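# Swing the folded harness-board wire holder fully outward

## Task

On the harness board, find the wire holder mounted on a swing arm that is currently folded inward over the board, and pivot that arm outward until it reaches its end stop. It only counts if the arm stays at its outermost position by itself after the robot lets go. Finish by releasing it and moving the hand away.

## Robot and tools

Robot: one arm carrying a five-finger right hand. All poses are reported in the scene frame. Its origin is on the table top under the arm base, +z is up, and +y is to the left when facing along +x. The base may be slightly tilted relative to the table.

Hand point: a point fixed to the palm, 0.05 m in front of it, where index pad and thumb tip meet in a pinch. Its own axes: +z runs along the straight fingers, +y points out of the palm, +x runs across the palm away from the thumb. Straight fingers extend 0.06 to 0.07 m past the point along +z. Across the palm the hand spans 0.08 m on the little-finger side. On the thumb side it spans 0.02 m with the thumb turned fully in front, and up to 0.09 m otherwise. A wrist bracket on the little-finger side sits 0.03 m beyond the point in +y and 0.11 m out across the palm, and it can collide with things.

Row format (14 numbers, each in [-1, 1]), in this order: dx, dy, dz, rx, ry, rz, little, ring, middle, index, thumb_bend, thumb_turn, force_limit, speed.
- dx..rz: an offset, not a pose. It is measured from the hand point's measured pose at the start of the action, along the hand point's own axes. 1.0 equals 0.6 m for dx/dy/dz and 180 degrees for the rotation vector rx/ry/rz. Every row of an action is measured from that same start, not from the row before.
- Finger targets: -1 is straight/open and +1 is fully curled. thumb_bend: -1 straight, +1 bent. thumb_turn: -1 beside the palm, +1 opposite the fingers. A pinch is roughly index +0.22, thumb_bend +0.75, thumb_turn +0.57.
- force_limit: the load at which a closing motor halts. It runs linearly from about 0 N at -1 to 10 N at +1 (15 N for the two thumb motors) and has no effect on opening.
- speed: from near zero at -1 to full at +1. At full speed a whole finger stroke takes 0.6 s.

Tools:
- execute_actions(actions): a list of actions, each a table of up to 15 rows. Each row lasts one 1/30 s step, and the last row repeats to fill 15 steps. An empty list just returns state and images. Each step, the commanded pose is clipped to within 100 mm and 16 degrees of the measured pose, so a far target takes several actions. Position is favoured over orientation when both cannot be met.
- move(target, speed, stop_force, blocking): target is one 14-number row, offset from the pose in the latest result that shows one. It drives a straight path there. speed is in m/s, 0.002 to 0.5, default 0.25; rotation is capped at twice that in rad/s. The path lasts 0.5 to 10 s and is cut at 10 s. It does not avoid obstacles, and the real hand may lag, stray or exceed speed near full reach. stop_force (9 to 40 N, optional) ends the path when the wrist sensor feels that much extra push against the direction of travel, then backs off two steps and holds. Use it with slow moves when approaching surfaces. It is unreliable on moves that rotate, and must be omitted when pulling away from something you press on. blocking=false returns after 0.5 s while motion continues; it cannot be combined with stop_force. Until the move ends, only wait or stop are accepted.
- wait(seconds): 0 to 10, holds the last command and returns a result.
- stop(): brakes a running move.
- zoom_image(camera, region): camera is cam_high, cam_low or cam_wrist. region is [x0, y0, x1, y1] in pixels of that 504x504 image, at most 504 by 504.
- show_instructions(): shows the reference images.
- finished_scene(scene): ends the current scene, given its number. This is irreversible, so call it only once the holder stays fully swung out and the hand has withdrawn.

Reading results: the state gives end_effector_position (m) and end_effector_quat_wxyz, plus velocities, in the scene frame. The printed position can be slightly off at long reach. "Hand target" is the pose the controller is currently driving toward. "pose unreachable" means the clearance check altered or blocked the command, and the base mount counts as part of the arm for that check. hand_measured, hand_stopped_by (moving, target, force, stalled, fault) and hand_load_n list the six motors in row order. Positive load means something pushes that finger open, and a load near 0 means grip is lost. Wrist force/torque are read in the end-effector axes. They carry up to about 4 N offset and 2.4 N noise and saturate near 50 N. "no reading" is normal at the start. The move line gives the ending: done, off_target, moving, held, fault, or contact (stop_force triggered). It also lists limits: paced means the pose was clipped, and held means some steps were blocked, after which motion may surge.

Cameras: cam_high and cam_low are fixed; cam_wrist rides on the hand. All are 504x504 with the calibration given, accurate to a few degrees and millimetres.

Cautions: the arm is stiff, so driving even slightly into something firm can trigger a fault. A fault is triggered if a joint torque hits its limit (138 N m for shoulder and elbow, 25.7 N m for the wrist joints) or any outside force reaches 150 N. The arm then halts for 10 s and skips the rest of the call. Holding loads heats motors: a warning appears at 70 °C, and at 85 °C the brakes lock until they cool. Avoid drops, slamming and hard pushes. Approach the swing arm slowly, push it around its pivot in gentle steps rather than one forceful stroke, and confirm it rests at its stop without support before opening the hand and retreating.

Each tool is called as name(argument=value, ...), one argument or row to a line, values as JSON.

Reference images:

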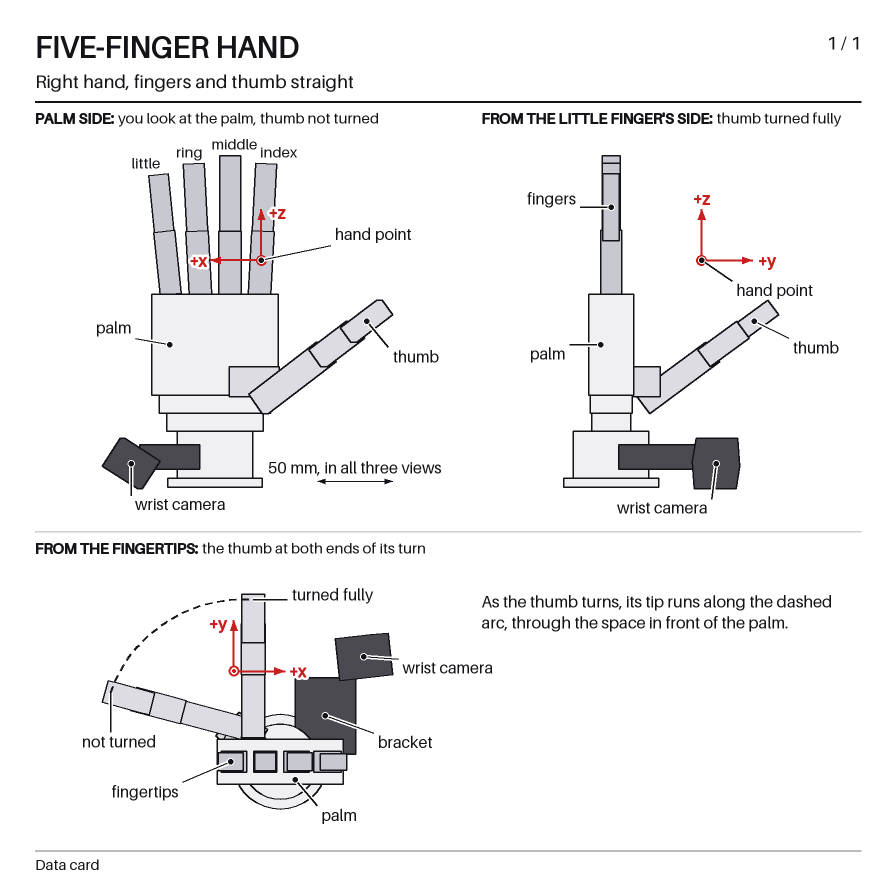

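## Session

execute_actions(
  actions=[],
)

Scene clock: 0.00 s.
end_effector_position=(+0.7587, -0.2431, +0.1960) hand_measured=(-1.000, -1.000, -1.000, -1.000, -1.000, -1.000) hand_load_n=(+0.0, +0.0, +0.0, +0.0, +0.0, +0.0) hand_stopped_by=(target, target, target, target, target, target) hand_force_limit=0.00 hand_speed=-0.80 end_effector_quat_wxyz=(-0.382, +0.694, -0.352, +0.499) end_effector_velocity=(+0.000, -0.000, -0.000) end_effector_angular_velocity=(-0.001, +0.001, -0.001)
Joint positions: [-0.582 -1.278  1.413  0.08   1.081 -4.283]
Joint velocities: [ 0.     0.    -0.     0.     0.002 -0.   ]
Motor temperatures (°C, as the motors report them): [24 23 23 29 28 31]
Wrist force (N, on the end effector, along its own x y z axes, offset not removed): no reading
Wrist torque (N m, same axes, about the end effector's origin, offset not removed): no reading
Hand target: +0.759, -0.243, +0.196; -0.382, +0.694, -0.352, +0.499

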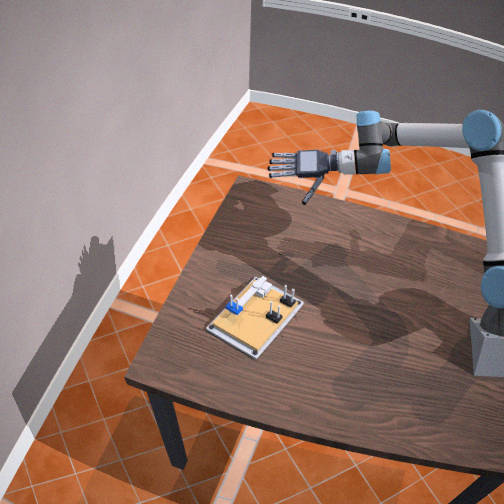

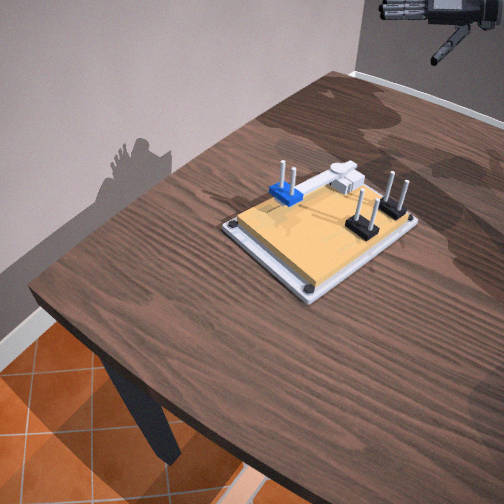

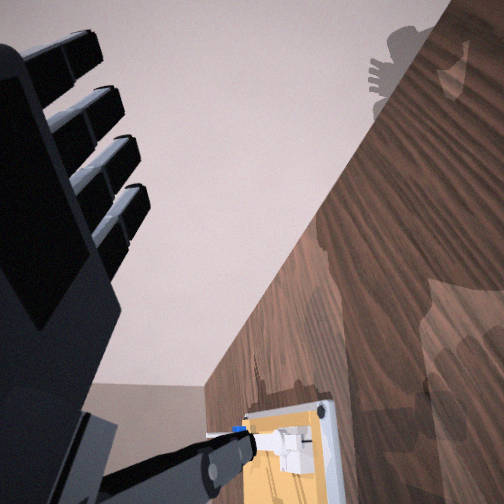

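zoom_image(
  camera="cam_low",
  region=[210, 140, 430, 310],
)

zoom_image(
  camera="cam_high",
  region=[195, 265, 315, 365],
)

zoom_image(
  camera="cam_wrist",
  region=[190, 390, 360, 504],
)

Region (210, 140, 430, 310) of cam_low's 504x504 image, scaled by 2.291, with more detail than that image has; it fills the top 389 rows of this view, and the rest is white.

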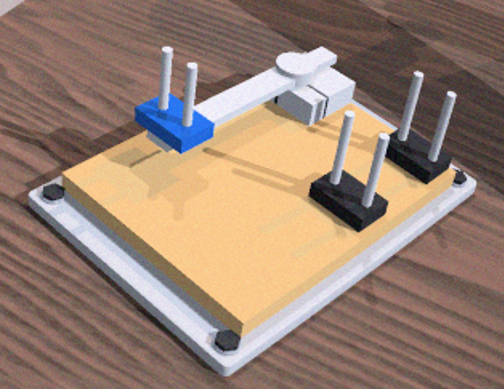

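Region (195, 265, 315, 365) of cam_high's 504x504 image, scaled by 4.200, with more detail than that image has.

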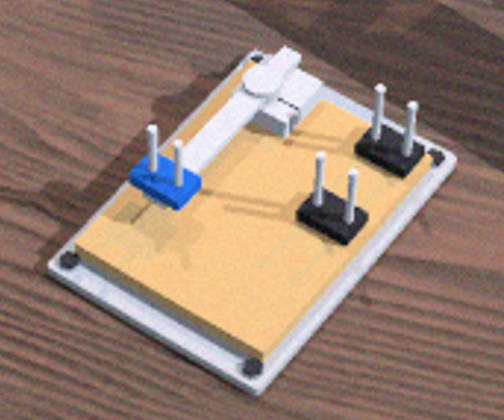

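Region (190, 390, 360, 504) of cam_wrist's 504x504 image, scaled by 2.965, with more detail than that image has; it fills the top 338 rows of this view, and the rest is white.

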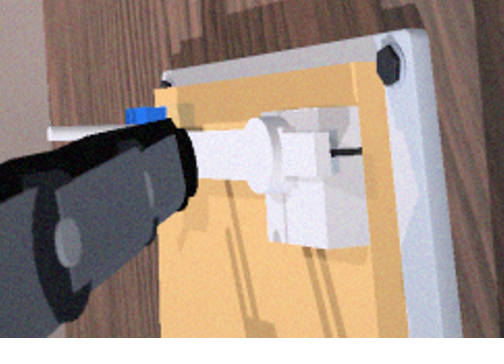

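zoom_image(
  camera="cam_low",
  region=[260, 150, 380, 215],
)

zoom_image(
  camera="cam_high",
  region=[220, 270, 280, 320],
)

Region (260, 150, 380, 215) of cam_low's 504x504 image, scaled by 4.200, with more detail than that image has; it fills the top 273 rows of this view, and the rest is white.

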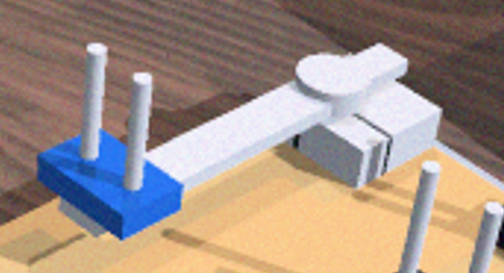

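Region (220, 270, 280, 320) of cam_high's 504x504 image, scaled by 8.400, with more detail than that image has.

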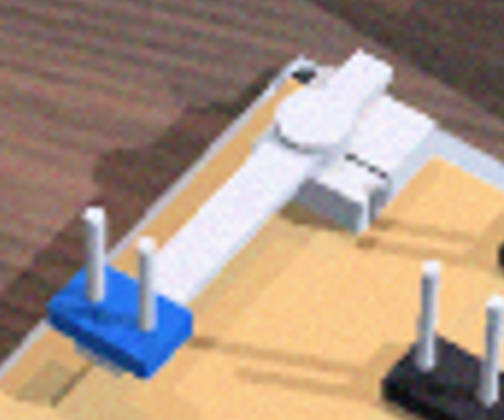

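move(
  target=[-0.5173, -0.3607, 0.1198, -0.0482, -0.2557, -0.5946, -1, -1, -1, -1, -1, 1, 0, 0.5],
  speed=0.4,
)

Scene clock: 29.03 s.
end_effector_position=(+0.7727, +0.1390, +0.2408) hand_measured=(-1.000, -1.000, -1.000, -1.000, -1.000, +1.000) hand_load_n=(+0.0, +0.0, +0.0, +0.0, +0.0, +0.0) hand_stopped_by=(target, target, target, target, target, target) hand_force_limit=0.00 hand_speed=0.50 end_effector_quat_wxyz=(+0.114, +0.830, +0.453, +0.305) end_effector_velocity=(+0.001, +0.002, +0.000) end_effector_angular_velocity=(-0.013, +0.007, +0.002)
Joint positions: [ 0.227 -0.605  0.809  0.705  2.167 -5.756]
Joint velocities: [ 0.004  0.015 -0.025  0.021  0.012  0.   ]
Motor temperatures (°C, as the motors report them): [24 23 23 29 28 31]
Wrist force (N, on the end effector, along its own x y z axes, offset not removed): [-0.5 0.0 0.8]
Wrist torque (N m, same axes, about the end effector's origin, offset not removed): [-0.10 0.13 -0.18]
Hand target: +0.773, +0.139, +0.241; +0.115, +0.830, +0.454, +0.304
Off the commanded pose: 0.001 m, 0 deg.
move: done
camera_calibration (this result's frames):
cam_wrist: T_world_to_cam=[[0.638408, -0.646704, 0.417384, -0.500252], [-0.725662, -0.686494, 0.0462639, 0.646629], [0.256612, -0.332415, -0.907552, 0.199257], [0, 0, 0, 1]] pos_world=[0.737468, 0.186628, 0.359717]

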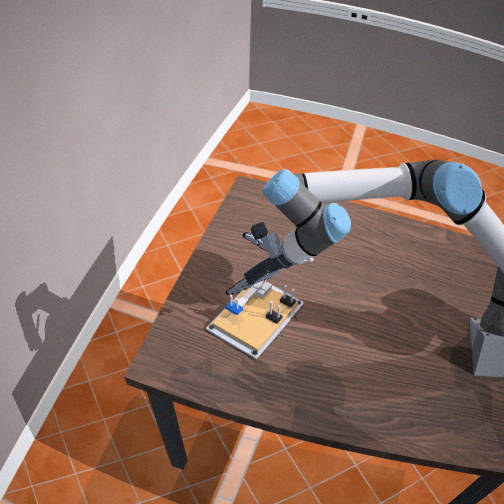

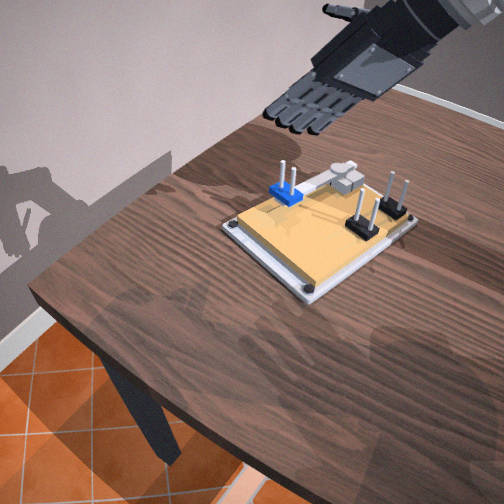

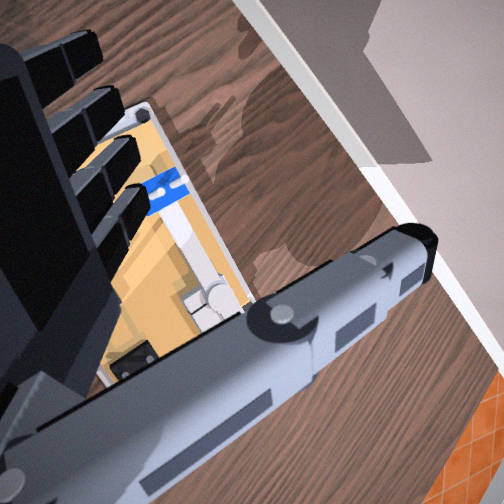

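zoom_image(
  camera="cam_wrist",
  region=[90, 90, 290, 350],
)

Region (90, 90, 290, 350) of cam_wrist's 504x504 image, scaled by 1.938, with more detail than that image has; it fills the left 388 columns of this view, and the rest is white.

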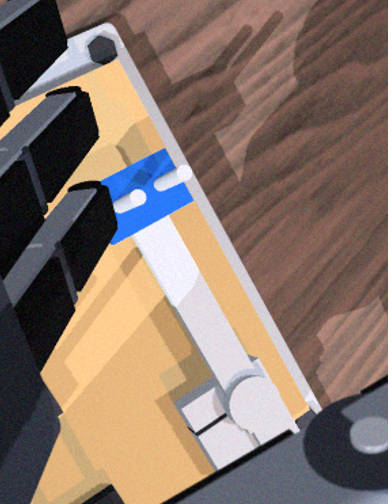

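move(
  target=[-0.0517, -0.0677, 0.0943, 0, 0, 0, -1, -1, -1, -1, -1, 1, 0, 0.5],
  speed=0.15,
)

Scene clock: 32.07 s.
end_effector_position=(+0.7670, +0.1413, +0.1651) hand_measured=(-1.000, -1.000, -1.000, -1.000, -1.000, +1.000) hand_load_n=(+0.0, +0.0, +0.0, +0.0, +0.0, +0.0) hand_stopped_by=(target, target, target, target, target, target) hand_force_limit=0.00 hand_speed=0.50 end_effector_quat_wxyz=(+0.114, +0.830, +0.453, +0.305) end_effector_velocity=(+0.000, +0.000, -0.003) end_effector_angular_velocity=(+0.000, -0.002, +0.000)
Joint positions: [ 0.169 -0.613  0.992  0.501  2.131 -5.809]
Joint velocities: [-0.002 -0.     0.007 -0.01  -0.002 -0.004]
Motor temperatures (°C, as the motors report them): [24 23 23 29 28 31]
Wrist force (N, on the end effector, along its own x y z axes, offset not removed): [1.1 -0.3 0.7]
Wrist torque (N m, same axes, about the end effector's origin, offset not removed): [-0.16 -0.20 -0.14]
Hand target: +0.767, +0.141, +0.165; +0.114, +0.830, +0.453, +0.305
Off the commanded pose: 0.000 m, 0 deg.
move: done
camera_calibration (this result's frames):
cam_wrist: T_world_to_cam=[[0.638465, -0.646765, 0.417202, -0.463544], [-0.725689, -0.686458, 0.0463808, 0.647627], [0.256394, -0.332371, -0.90763, 0.133001], [0, 0, 0, 1]] pos_world=[0.731832, 0.18897, 0.28407]

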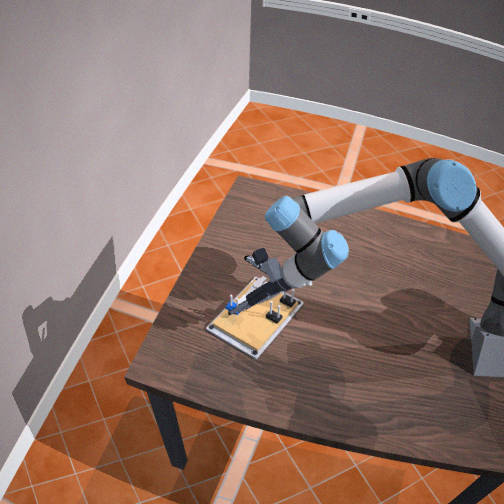

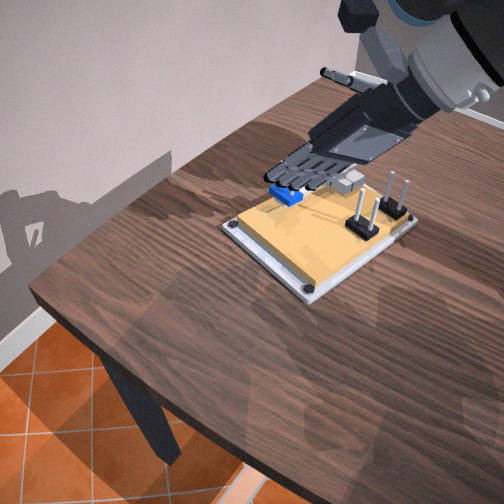

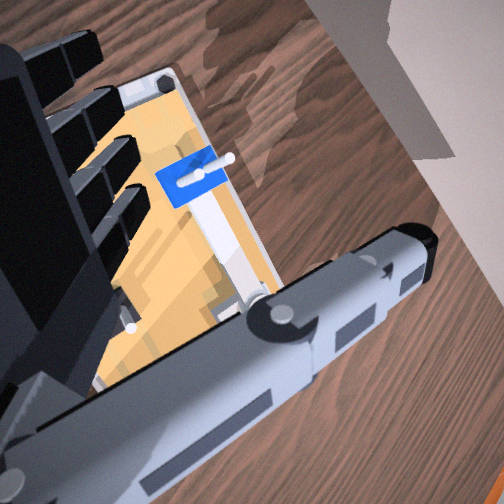

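zoom_image(
  camera="cam_wrist",
  region=[100, 60, 300, 340],
)

zoom_image(
  camera="cam_low",
  region=[220, 110, 440, 260],
)

Region (100, 60, 300, 340) of cam_wrist's 504x504 image, scaled by 1.800, with more detail than that image has; it fills the left 360 columns of this view, and the rest is white.

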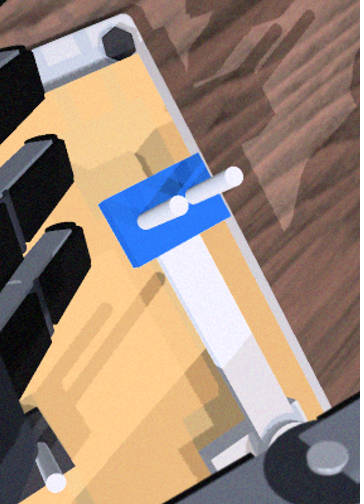

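Region (220, 110, 440, 260) of cam_low's 504x504 image, scaled by 2.291, with more detail than that image has; it fills the top 344 rows of this view, and the rest is white.

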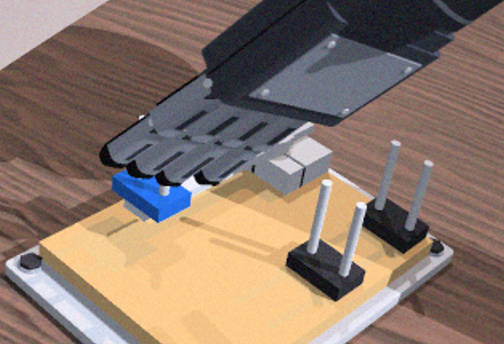

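move(
  target=[-0.0255, -0.0237, 0.0598, 0, 0, 0, -1, -1, -1, -1, -1, 1, 0, 0.5],
  speed=0.06,
  stop_force=10,
)

Scene clock: 34.93 s.
end_effector_position=(+0.7730, +0.1399, +0.1244) hand_measured=(-1.000, -1.000, -1.000, -1.000, -1.000, +1.000) hand_load_n=(+0.0, +0.0, +0.0, +0.0, +0.0, +0.0) hand_stopped_by=(target, target, target, target, target, target) hand_force_limit=0.00 hand_speed=0.50 end_effector_quat_wxyz=(+0.114, +0.830, +0.453, +0.305) end_effector_velocity=(+0.001, -0.000, -0.003) end_effector_angular_velocity=(-0.000, -0.001, -0.000)
Joint positions: [ 0.13  -0.588  1.031  0.419  2.105 -5.844]
Joint velocities: [-0.003  0.002  0.002 -0.006 -0.002 -0.003]
Motor temperatures (°C, as the motors report them): [24 23 23 29 28 31]
Wrist force (N, on the end effector, along its own x y z axes, offset not removed): [-0.4 1.1 0.0]
Wrist torque (N m, same axes, about the end effector's origin, offset not removed): [0.13 0.04 -0.20]
Hand target: +0.773, +0.140, +0.124; +0.114, +0.830, +0.453, +0.305
Off the commanded pose: 0.000 m, 0 deg.
move: done
camera_calibration (this result's frames):
cam_wrist: T_world_to_cam=[[0.638472, -0.646801, 0.417136, -0.451273], [-0.725697, -0.686451, 0.0463653, 0.652869], [0.256354, -0.332317, -0.907661, 0.0940817], [0, 0, 0, 1]] pos_world=[0.737792, 0.187543, 0.243366]

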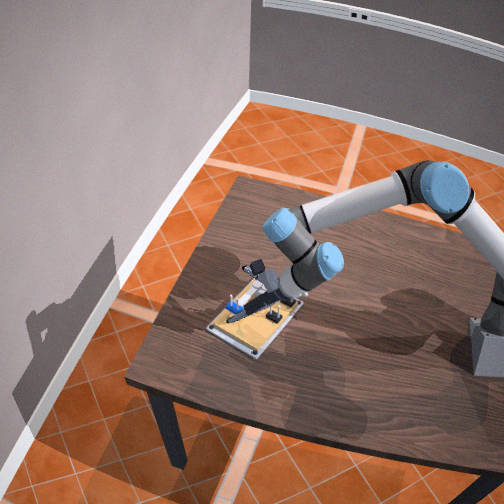

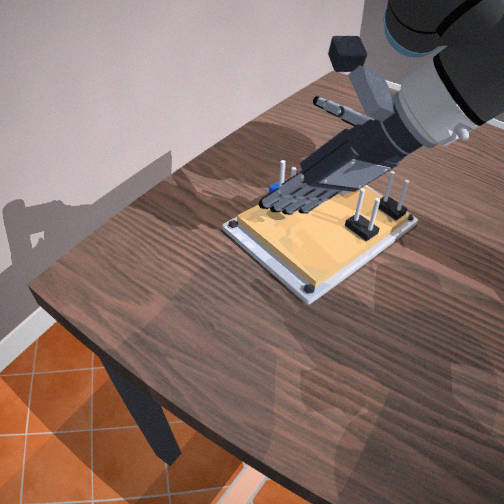

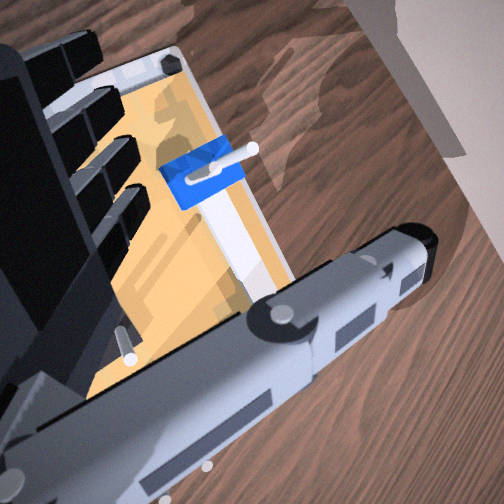

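zoom_image(
  camera="cam_low",
  region=[230, 130, 430, 260],
)

zoom_image(
  camera="cam_wrist",
  region=[80, 100, 300, 380],
)

Region (230, 130, 430, 260) of cam_low's 504x504 image, scaled by 2.520, with more detail than that image has; it fills the top 328 rows of this view, and the rest is white.

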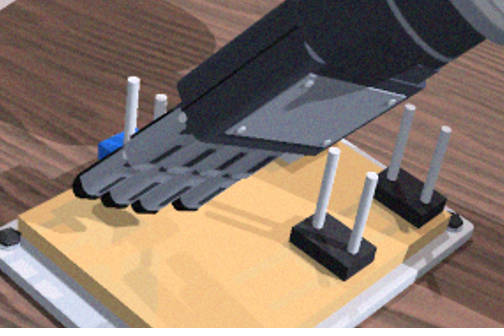

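Region (80, 100, 300, 380) of cam_wrist's 504x504 image, scaled by 1.800, with more detail than that image has; it fills the left 396 columns of this view, and the rest is white.

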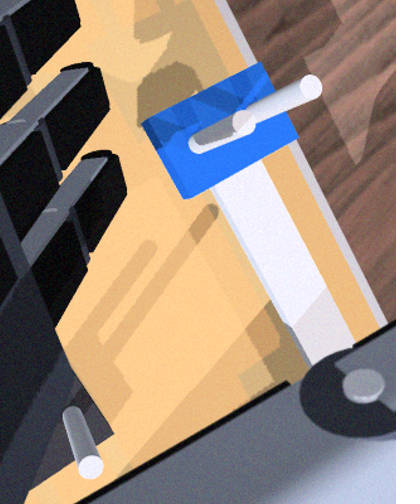

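move(
  target=[0.0092, 0.0402, 0.0283, 0, 0, 0, -1, -1, -1, -1, -1, 1, 0, 0.5],
  speed=0.02,
  stop_force=15,
)

Scene clock: 37.50 s.
end_effector_position=(+0.8016, +0.1324, +0.1245) hand_measured=(-1.000, -1.000, -1.000, -1.000, -1.000, +1.000) hand_load_n=(+0.0, +0.0, +0.0, +0.0, +0.0, +0.0) hand_stopped_by=(target, target, target, target, target, target) hand_force_limit=0.00 hand_speed=0.50 end_effector_quat_wxyz=(+0.114, +0.830, +0.453, +0.305) end_effector_velocity=(+0.003, -0.001, +0.000) end_effector_angular_velocity=(+0.000, +0.001, +0.000)
Joint positions: [ 0.11  -0.537  0.909  0.481  2.092 -5.862]
Joint velocities: [-0.002  0.006 -0.015  0.008 -0.001 -0.001]
Motor temperatures (°C, as the motors report them): [24 23 23 29 28 31]
Wrist force (N, on the end effector, along its own x y z axes, offset not removed): [1.7 -2.0 1.7]
Wrist torque (N m, same axes, about the end effector's origin, offset not removed): [-0.06 -0.19 -0.06]
Hand target: +0.802, +0.132, +0.124; +0.114, +0.830, +0.453, +0.305
Off the commanded pose: 0.000 m, 0 deg.
move: done
camera_calibration (this result's frames):
cam_wrist: T_world_to_cam=[[0.638439, -0.646809, 0.417173, -0.474455], [-0.725691, -0.686464, 0.046259, 0.668489], [0.256453, -0.332272, -0.907649, 0.0842219], [0, 0, 0, 1]] pos_world=[0.766428, 0.179996, 0.24345]

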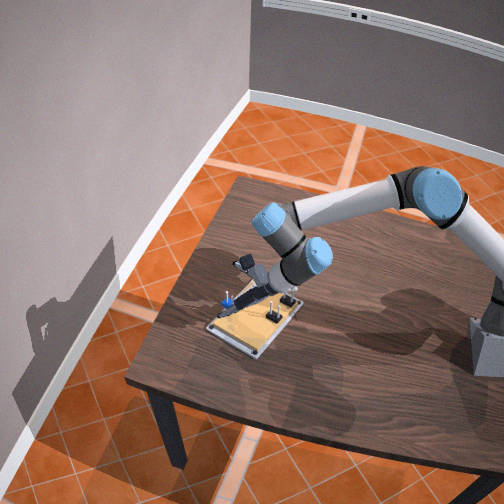

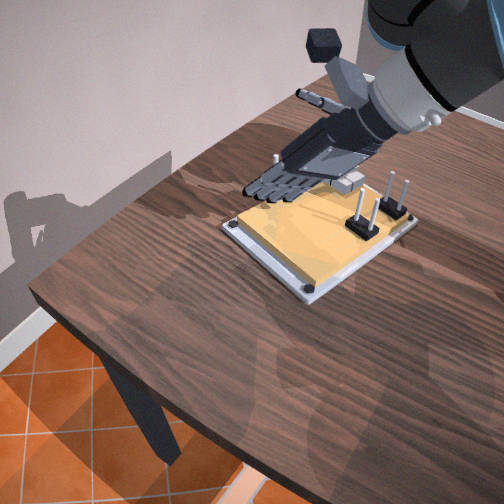

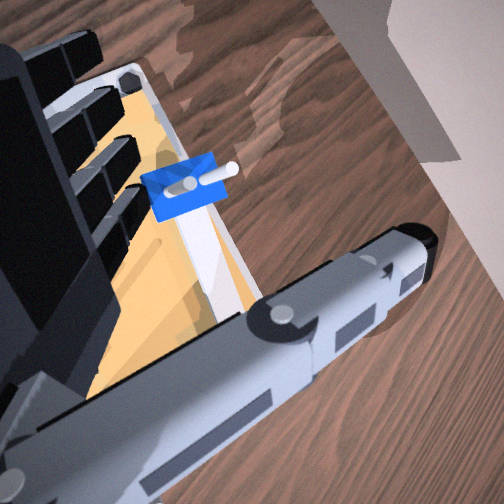

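move(
  target=[0.0006, 0.0736, 0.0438, 0, 0, 0, -1, -1, -1, -1, -1, 1, 0, 0.5],
  speed=0.05,
  stop_force=15,
)

Scene clock: 39.60 s.
end_effector_position=(+0.8476, +0.1101, +0.1245) hand_measured=(-1.000, -1.000, -1.000, -1.000, -1.000, +1.000) hand_load_n=(+0.0, +0.0, +0.0, +0.0, +0.0, +0.0) hand_stopped_by=(target, target, target, target, target, target) hand_force_limit=0.00 hand_speed=0.50 end_effector_quat_wxyz=(+0.114, +0.830, +0.453, +0.305) end_effector_velocity=(+0.003, -0.000, +0.000) end_effector_angular_velocity=(+0.002, +0.001, +0.001)
Joint positions: [ 0.069 -0.451  0.689  0.597  2.065 -5.897]
Joint velocities: [-0.001  0.008 -0.019  0.012 -0.003 -0.   ]
Motor temperatures (°C, as the motors report them): [24 23 23 29 28 31]
Wrist force (N, on the end effector, along its own x y z axes, offset not removed): [0.9 -1.7 1.7]
Wrist torque (N m, same axes, about the end effector's origin, offset not removed): [-0.06 -0.12 -0.18]
Hand target: +0.848, +0.110, +0.125; +0.114, +0.830, +0.453, +0.305
Off the commanded pose: 0.000 m, 0 deg.
move: done
camera_calibration (this result's frames):
cam_wrist: T_world_to_cam=[[0.638363, -0.646815, 0.417281, -0.518134], [-0.725666, -0.686507, 0.0460008, 0.686558], [0.256713, -0.332172, -0.907612, 0.0648368], [0, 0, 0, 1]] pos_world=[0.812325, 0.157728, 0.243472]

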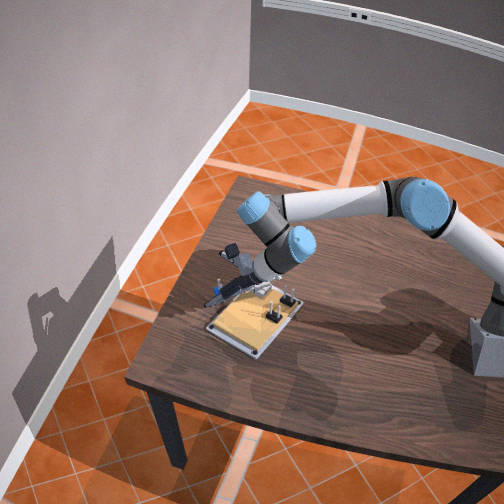

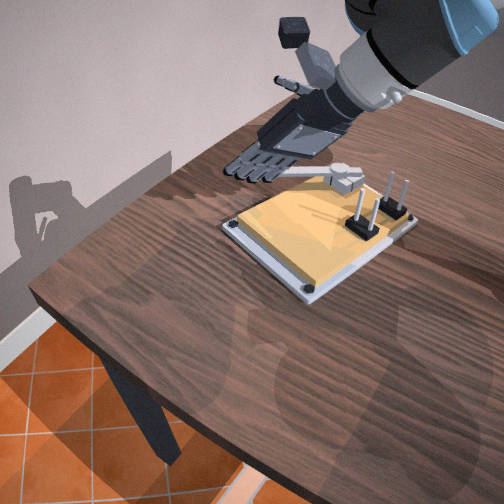

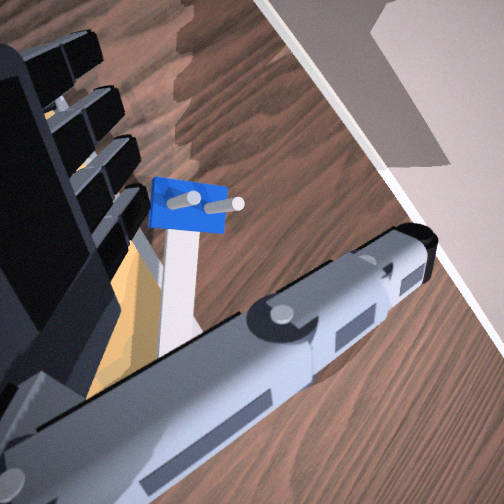

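move(
  target=[-0.0333, 0.0732, 0.0262, 0, 0, 0, -1, -1, -1, -1, -1, 1, 0, 0.5],
  speed=0.05,
  stop_force=15,
)

Scene clock: 41.43 s.
end_effector_position=(+0.8787, +0.0705, +0.1245) hand_measured=(-1.000, -1.000, -1.000, -1.000, -1.000, +1.000) hand_load_n=(+0.0, +0.0, +0.0, +0.0, +0.0, +0.0) hand_stopped_by=(target, target, target, target, target, target) hand_force_limit=0.00 hand_speed=0.50 end_effector_quat_wxyz=(+0.114, +0.830, +0.453, +0.305) end_effector_velocity=(+0.002, -0.002, -0.000) end_effector_angular_velocity=(-0.000, +0.002, -0.000)
Joint positions: [ 0.016 -0.41   0.542  0.684  2.028 -5.942]
Joint velocities: [-0.002  0.006 -0.014  0.009 -0.001 -0.001]
Motor temperatures (°C, as the motors report them): [24 23 23 29 28 31]
Wrist force (N, on the end effector, along its own x y z axes, offset not removed): [1.7 -0.8 1.4]
Wrist torque (N m, same axes, about the end effector's origin, offset not removed): [0.02 -0.09 -0.09]
Hand target: +0.879, +0.070, +0.125; +0.114, +0.830, +0.453, +0.305
Off the commanded pose: 0.000 m, 0 deg.
move: done
camera_calibration (this result's frames):
cam_wrist: T_world_to_cam=[[0.63829, -0.646843, 0.417349, -0.563624], [-0.725661, -0.686527, 0.0457824, 0.682028], [0.256908, -0.332076, -0.907592, 0.0435279], [0, 0, 0, 1]] pos_world=[0.843494, 0.11811, 0.243509]

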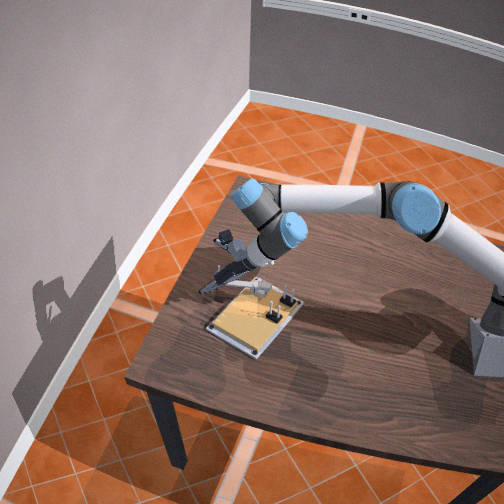

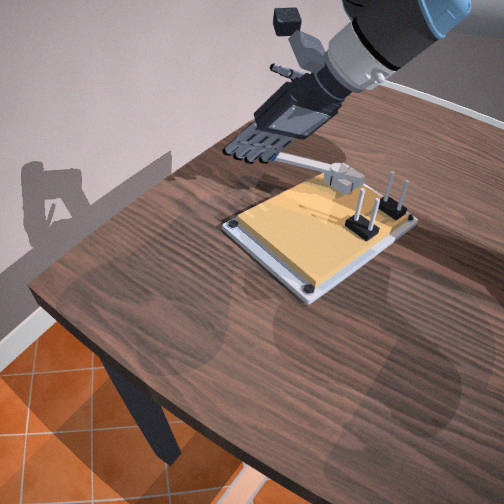

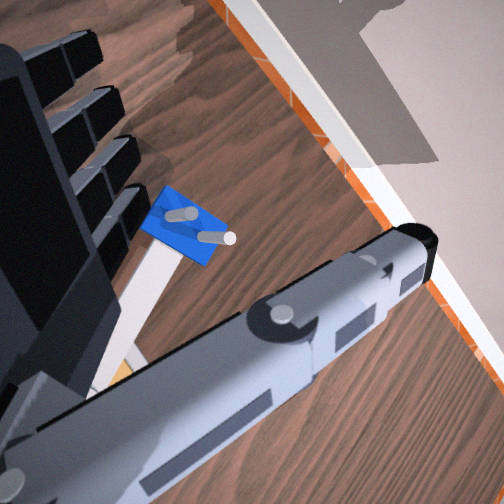

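move(
  target=[-0.055, 0.0573, 0.0057, 0, 0, 0, -1, -1, -1, -1, -1, 1, 0, 0.5],
  speed=0.03,
  stop_force=10,
)

Scene clock: 43.80 s.
end_effector_position=(+0.8908, +0.0246, +0.1246) hand_measured=(-1.000, -1.000, -1.000, -1.000, -1.000, +1.000) hand_load_n=(+0.0, +0.0, +0.0, +0.0, +0.0, +0.0) hand_stopped_by=(target, target, target, target, target, target) hand_force_limit=0.00 hand_speed=0.50 end_effector_quat_wxyz=(+0.114, +0.830, +0.453, +0.305) end_effector_velocity=(+0.001, -0.002, +0.000) end_effector_angular_velocity=(+0.000, +0.000, +0.000)
Joint positions: [-0.04  -0.438  0.527  0.707  1.99  -5.986]
Joint velocities: [-0.003 -0.001 -0.002  0.002 -0.002 -0.002]
Motor temperatures (°C, as the motors report them): [24 23 23 29 28 31]
Wrist force (N, on the end effector, along its own x y z axes, offset not removed): [0.8 -0.3 1.6]
Wrist torque (N m, same axes, about the end effector's origin, offset not removed): [-0.04 0.17 -0.13]
Hand target: +0.891, +0.024, +0.125; +0.114, +0.830, +0.453, +0.305
Off the commanded pose: 0.000 m, 0 deg.
move: done
camera_calibration (this result's frames):
cam_wrist: T_world_to_cam=[[0.638272, -0.646889, 0.417305, -0.600997], [-0.725672, -0.686521, 0.0457049, 0.659306], [0.256923, -0.331999, -0.907616, 0.0252015], [0, 0, 0, 1]] pos_world=[0.855564, 0.0722158, 0.243539]

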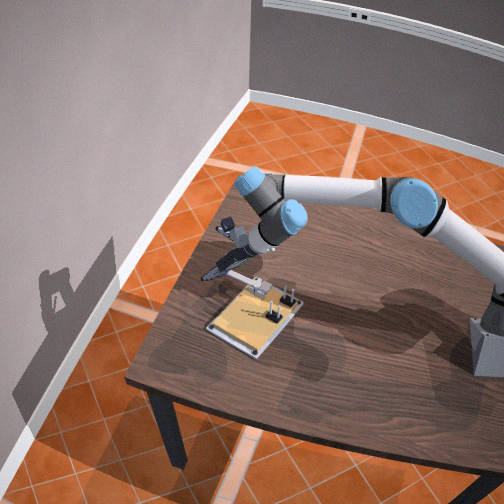

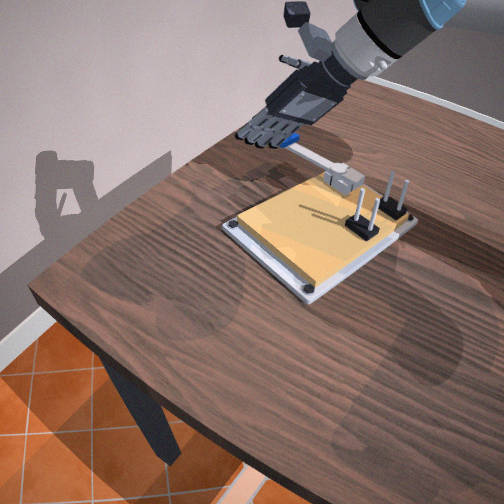

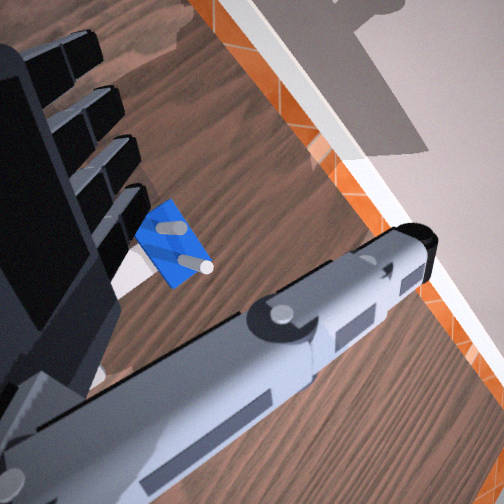

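zoom_image(
  camera="cam_low",
  region=[230, 100, 420, 230],
)

zoom_image(
  camera="cam_wrist",
  region=[80, 160, 260, 320],
)

Region (230, 100, 420, 230) of cam_low's 504x504 image, scaled by 2.653, with more detail than that image has; it fills the top 345 rows of this view, and the rest is white.

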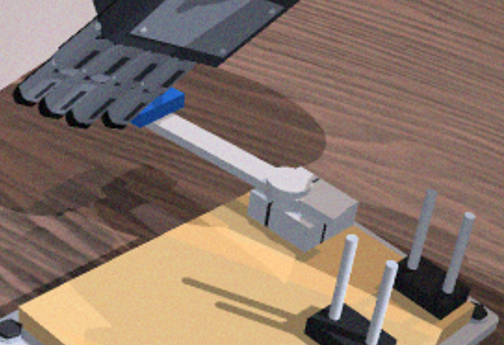

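Region (80, 160, 260, 320) of cam_wrist's 504x504 image, scaled by 2.800, with more detail than that image has.

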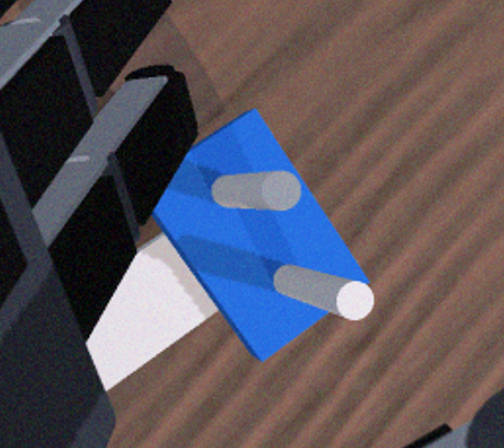

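move(
  target=[-0.0443, 0.0208, -0.0104, 0, 0, 0, -1, -1, -1, -1, -1, 1, 0, 0.5],
  speed=0.01,
  stop_force=9,
)

Scene clock: 46.03 s.
end_effector_position=(+0.8890, +0.0155, +0.1245) hand_measured=(-1.000, -1.000, -1.000, -1.000, -1.000, +1.000) hand_load_n=(+0.0, +0.0, +0.0, +0.5, +0.0, +0.0) hand_stopped_by=(target, target, target, target, target, target) hand_force_limit=0.00 hand_speed=0.50 end_effector_quat_wxyz=(+0.114, +0.830, +0.453, +0.305) end_effector_velocity=(+0.000, +0.002, +0.000) end_effector_angular_velocity=(-0.000, +0.001, -0.005)
Joint positions: [-0.051 -0.46   0.558  0.695  1.982 -5.994]
Joint velocities: [ 0.003  0.007 -0.01   0.004  0.005  0.006]
Motor temperatures (°C, as the motors report them): [24 23 23 29 28 31]
Wrist force (N, on the end effector, along its own x y z axes, offset not removed): [12.5 -4.6 4.2]
Wrist torque (N m, same axes, about the end effector's origin, offset not removed): [-0.16 0.76 0.60]
Hand target: +0.889, +0.016, +0.125; +0.114, +0.830, +0.453, +0.305
Off the commanded pose: 0.021 m, 0 deg.
move: contact
camera_calibration (this result's frames):
cam_wrist: T_world_to_cam=[[0.638515, -0.646708, 0.417214, -0.605949], [-0.725466, -0.686733, 0.0457927, 0.651546], [0.2569, -0.331914, -0.907654, 0.0226225], [0, 0, 0, 1]] pos_world=[0.85377, 0.0630744, 0.243508]

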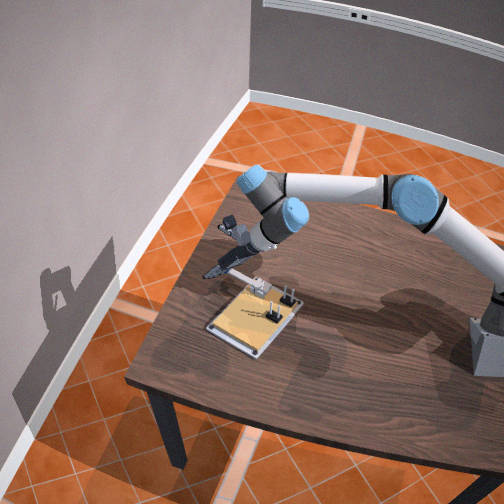

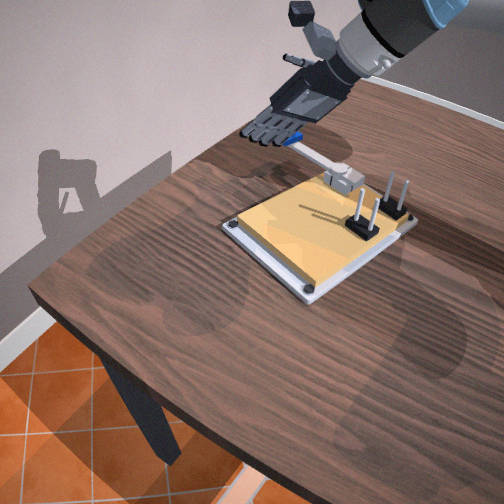

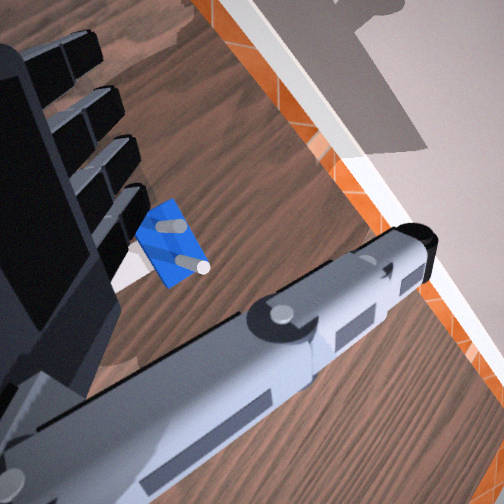

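move(
  target=[0.1087, -0.0149, -0.1647, 0, 0, 0, -1, -1, -1, -1, -1, 1, 0, 0.5],
  speed=0.15,
)

Scene clock: 47.77 s.
end_effector_position=(+0.8491, +0.0653, +0.2244) hand_measured=(-1.000, -1.000, -1.000, -1.000, -1.000, +1.000) hand_load_n=(+0.0, +0.0, +0.0, +0.0, +0.0, +0.0) hand_stopped_by=(target, target, target, target, target, target) hand_force_limit=0.00 hand_speed=0.50 end_effector_quat_wxyz=(+0.114, +0.830, +0.453, +0.305) end_effector_velocity=(-0.001, +0.001, +0.001) end_effector_angular_velocity=(+0.000, +0.001, +0.000)
Joint positions: [ 0.095 -0.508  0.527  0.827  2.082 -5.875]
Joint velocities: [ 0.003  0.001 -0.003  0.005  0.002  0.003]
Motor temperatures (°C, as the motors report them): [24 23 23 29 28 31]
Wrist force (N, on the end effector, along its own x y z axes, offset not removed): [-0.3 -0.7 1.3]
Wrist torque (N m, same axes, about the end effector's origin, offset not removed): [-0.25 0.10 -0.14]
Hand target: +0.849, +0.066, +0.224; +0.114, +0.830, +0.454, +0.305
Off the commanded pose: 0.000 m, 0 deg.
move: done
camera_calibration (this result's frames):
cam_wrist: T_world_to_cam=[[0.6384, -0.646645, 0.417487, -0.589833], [-0.725506, -0.686691, 0.0457896, 0.652244], [0.257075, -0.332121, -0.907528, 0.139866], [0, 0, 0, 1]] pos_world=[0.8138, 0.112929, 0.343314]

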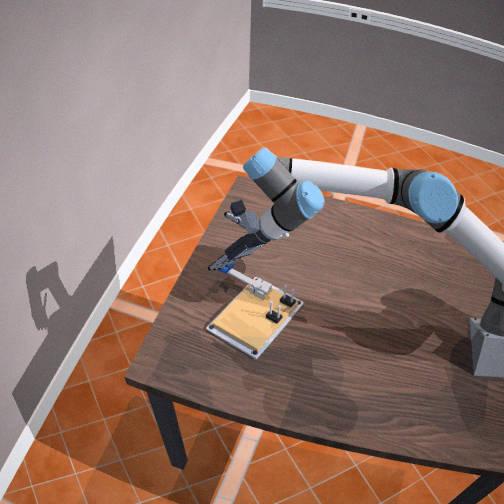

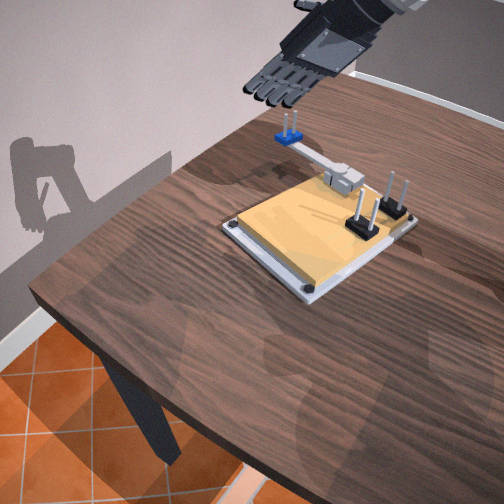

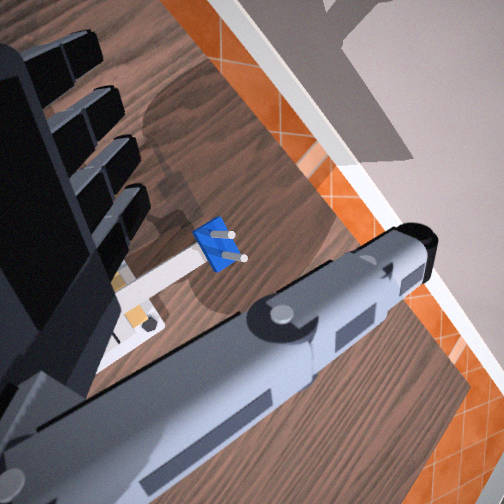

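zoom_image(
  camera="cam_low",
  region=[240, 90, 420, 230],
)

zoom_image(
  camera="cam_wrist",
  region=[90, 200, 270, 370],
)

Region (240, 90, 420, 230) of cam_low's 504x504 image, scaled by 2.800, with more detail than that image has.

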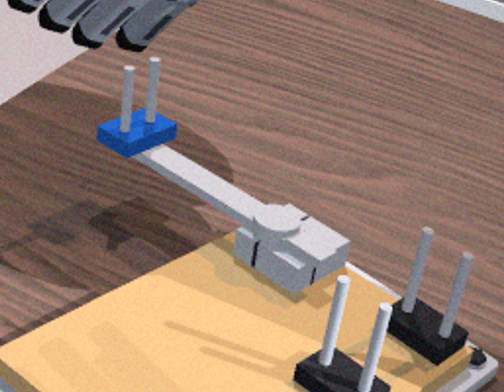

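Region (90, 200, 270, 370) of cam_wrist's 504x504 image, scaled by 2.800, with more detail than that image has.

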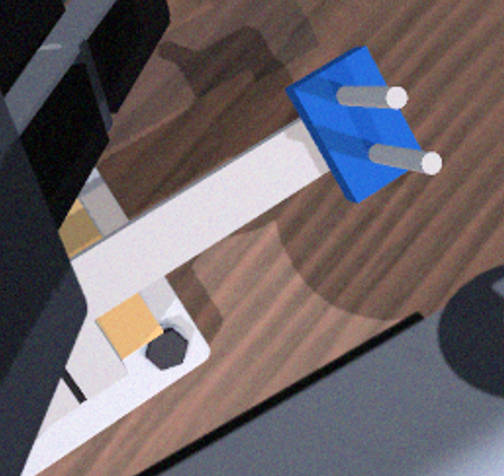

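move(
  target=[-0.0538, -0.1055, -0.1745, 0, 0, 0, -1, -1, -1, -1, -1, 1, 0, 0.5],
  speed=0.25,
)

Scene clock: 49.73 s.
end_effector_position=(+0.7293, +0.0655, +0.2642) hand_measured=(-1.000, -1.000, -1.000, -1.000, -1.000, +1.000) hand_load_n=(+0.0, +0.0, +0.0, +0.0, +0.0, +0.0) hand_stopped_by=(target, target, target, target, target, target) hand_force_limit=0.00 hand_speed=0.50 end_effector_quat_wxyz=(+0.114, +0.830, +0.453, +0.305) end_effector_velocity=(-0.002, -0.001, +0.001) end_effector_angular_velocity=(-0.001, -0.004, +0.000)
Joint positions: [ 0.177 -0.839  1.088  0.635  2.135 -5.803]
Joint velocities: [ 0.001 -0.009  0.016 -0.011  0.001 -0.003]
Motor temperatures (°C, as the motors report them): [24 23 23 29 28 31]
Wrist force (N, on the end effector, along its own x y z axes, offset not removed): [1.0 0.6 -1.3]
Wrist torque (N m, same axes, about the end effector's origin, offset not removed): [0.04 -0.08 -0.07]
Hand target: +0.729, +0.066, +0.264; +0.114, +0.830, +0.454, +0.305
Off the commanded pose: 0.000 m, 0 deg.
move: done
camera_calibration (this result's frames):
cam_wrist: T_world_to_cam=[[0.638568, -0.646669, 0.417195, -0.529906], [-0.725593, -0.686557, 0.0464171, 0.563549], [0.256411, -0.332354, -0.907631, 0.207361], [0, 0, 0, 1]] pos_world=[0.694118, 0.113153, 0.383123]

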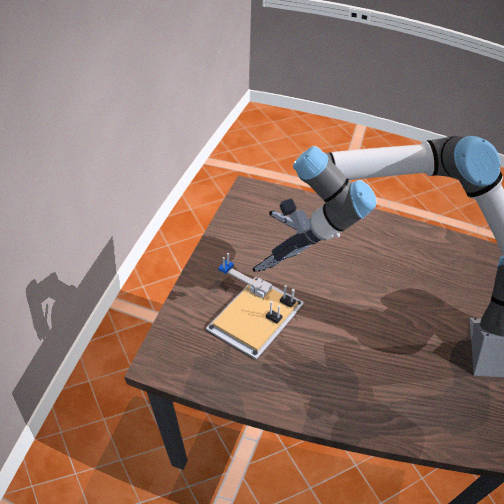

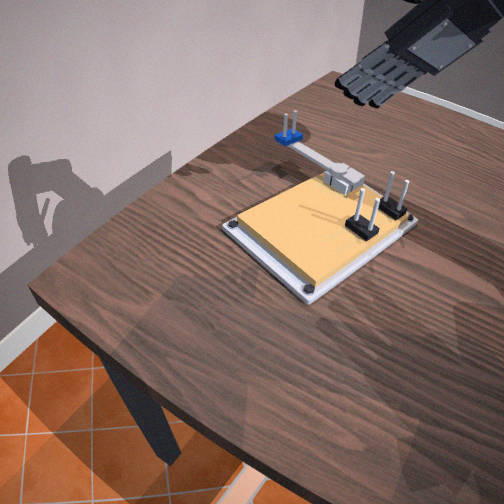

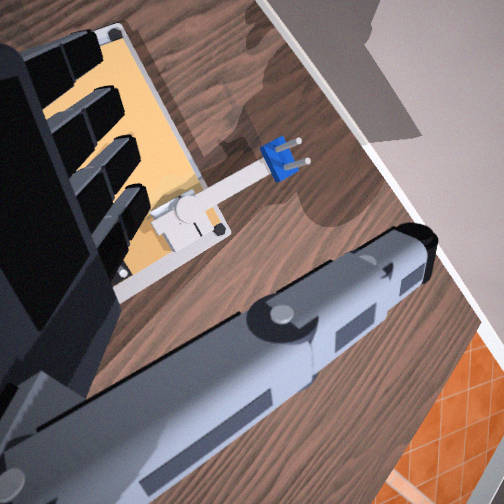

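zoom_image(
  camera="cam_wrist",
  region=[130, 120, 330, 280],
)

Region (130, 120, 330, 280) of cam_wrist's 504x504 image, scaled by 2.520, with more detail than that image has; it fills the top 403 rows of this view, and the rest is white.

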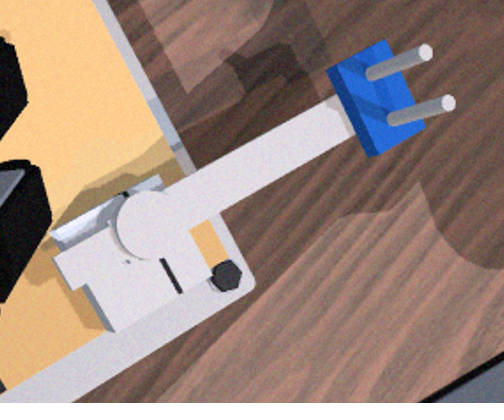

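finished_scene(
  scene=1,
)

The scene is finished: the task was done.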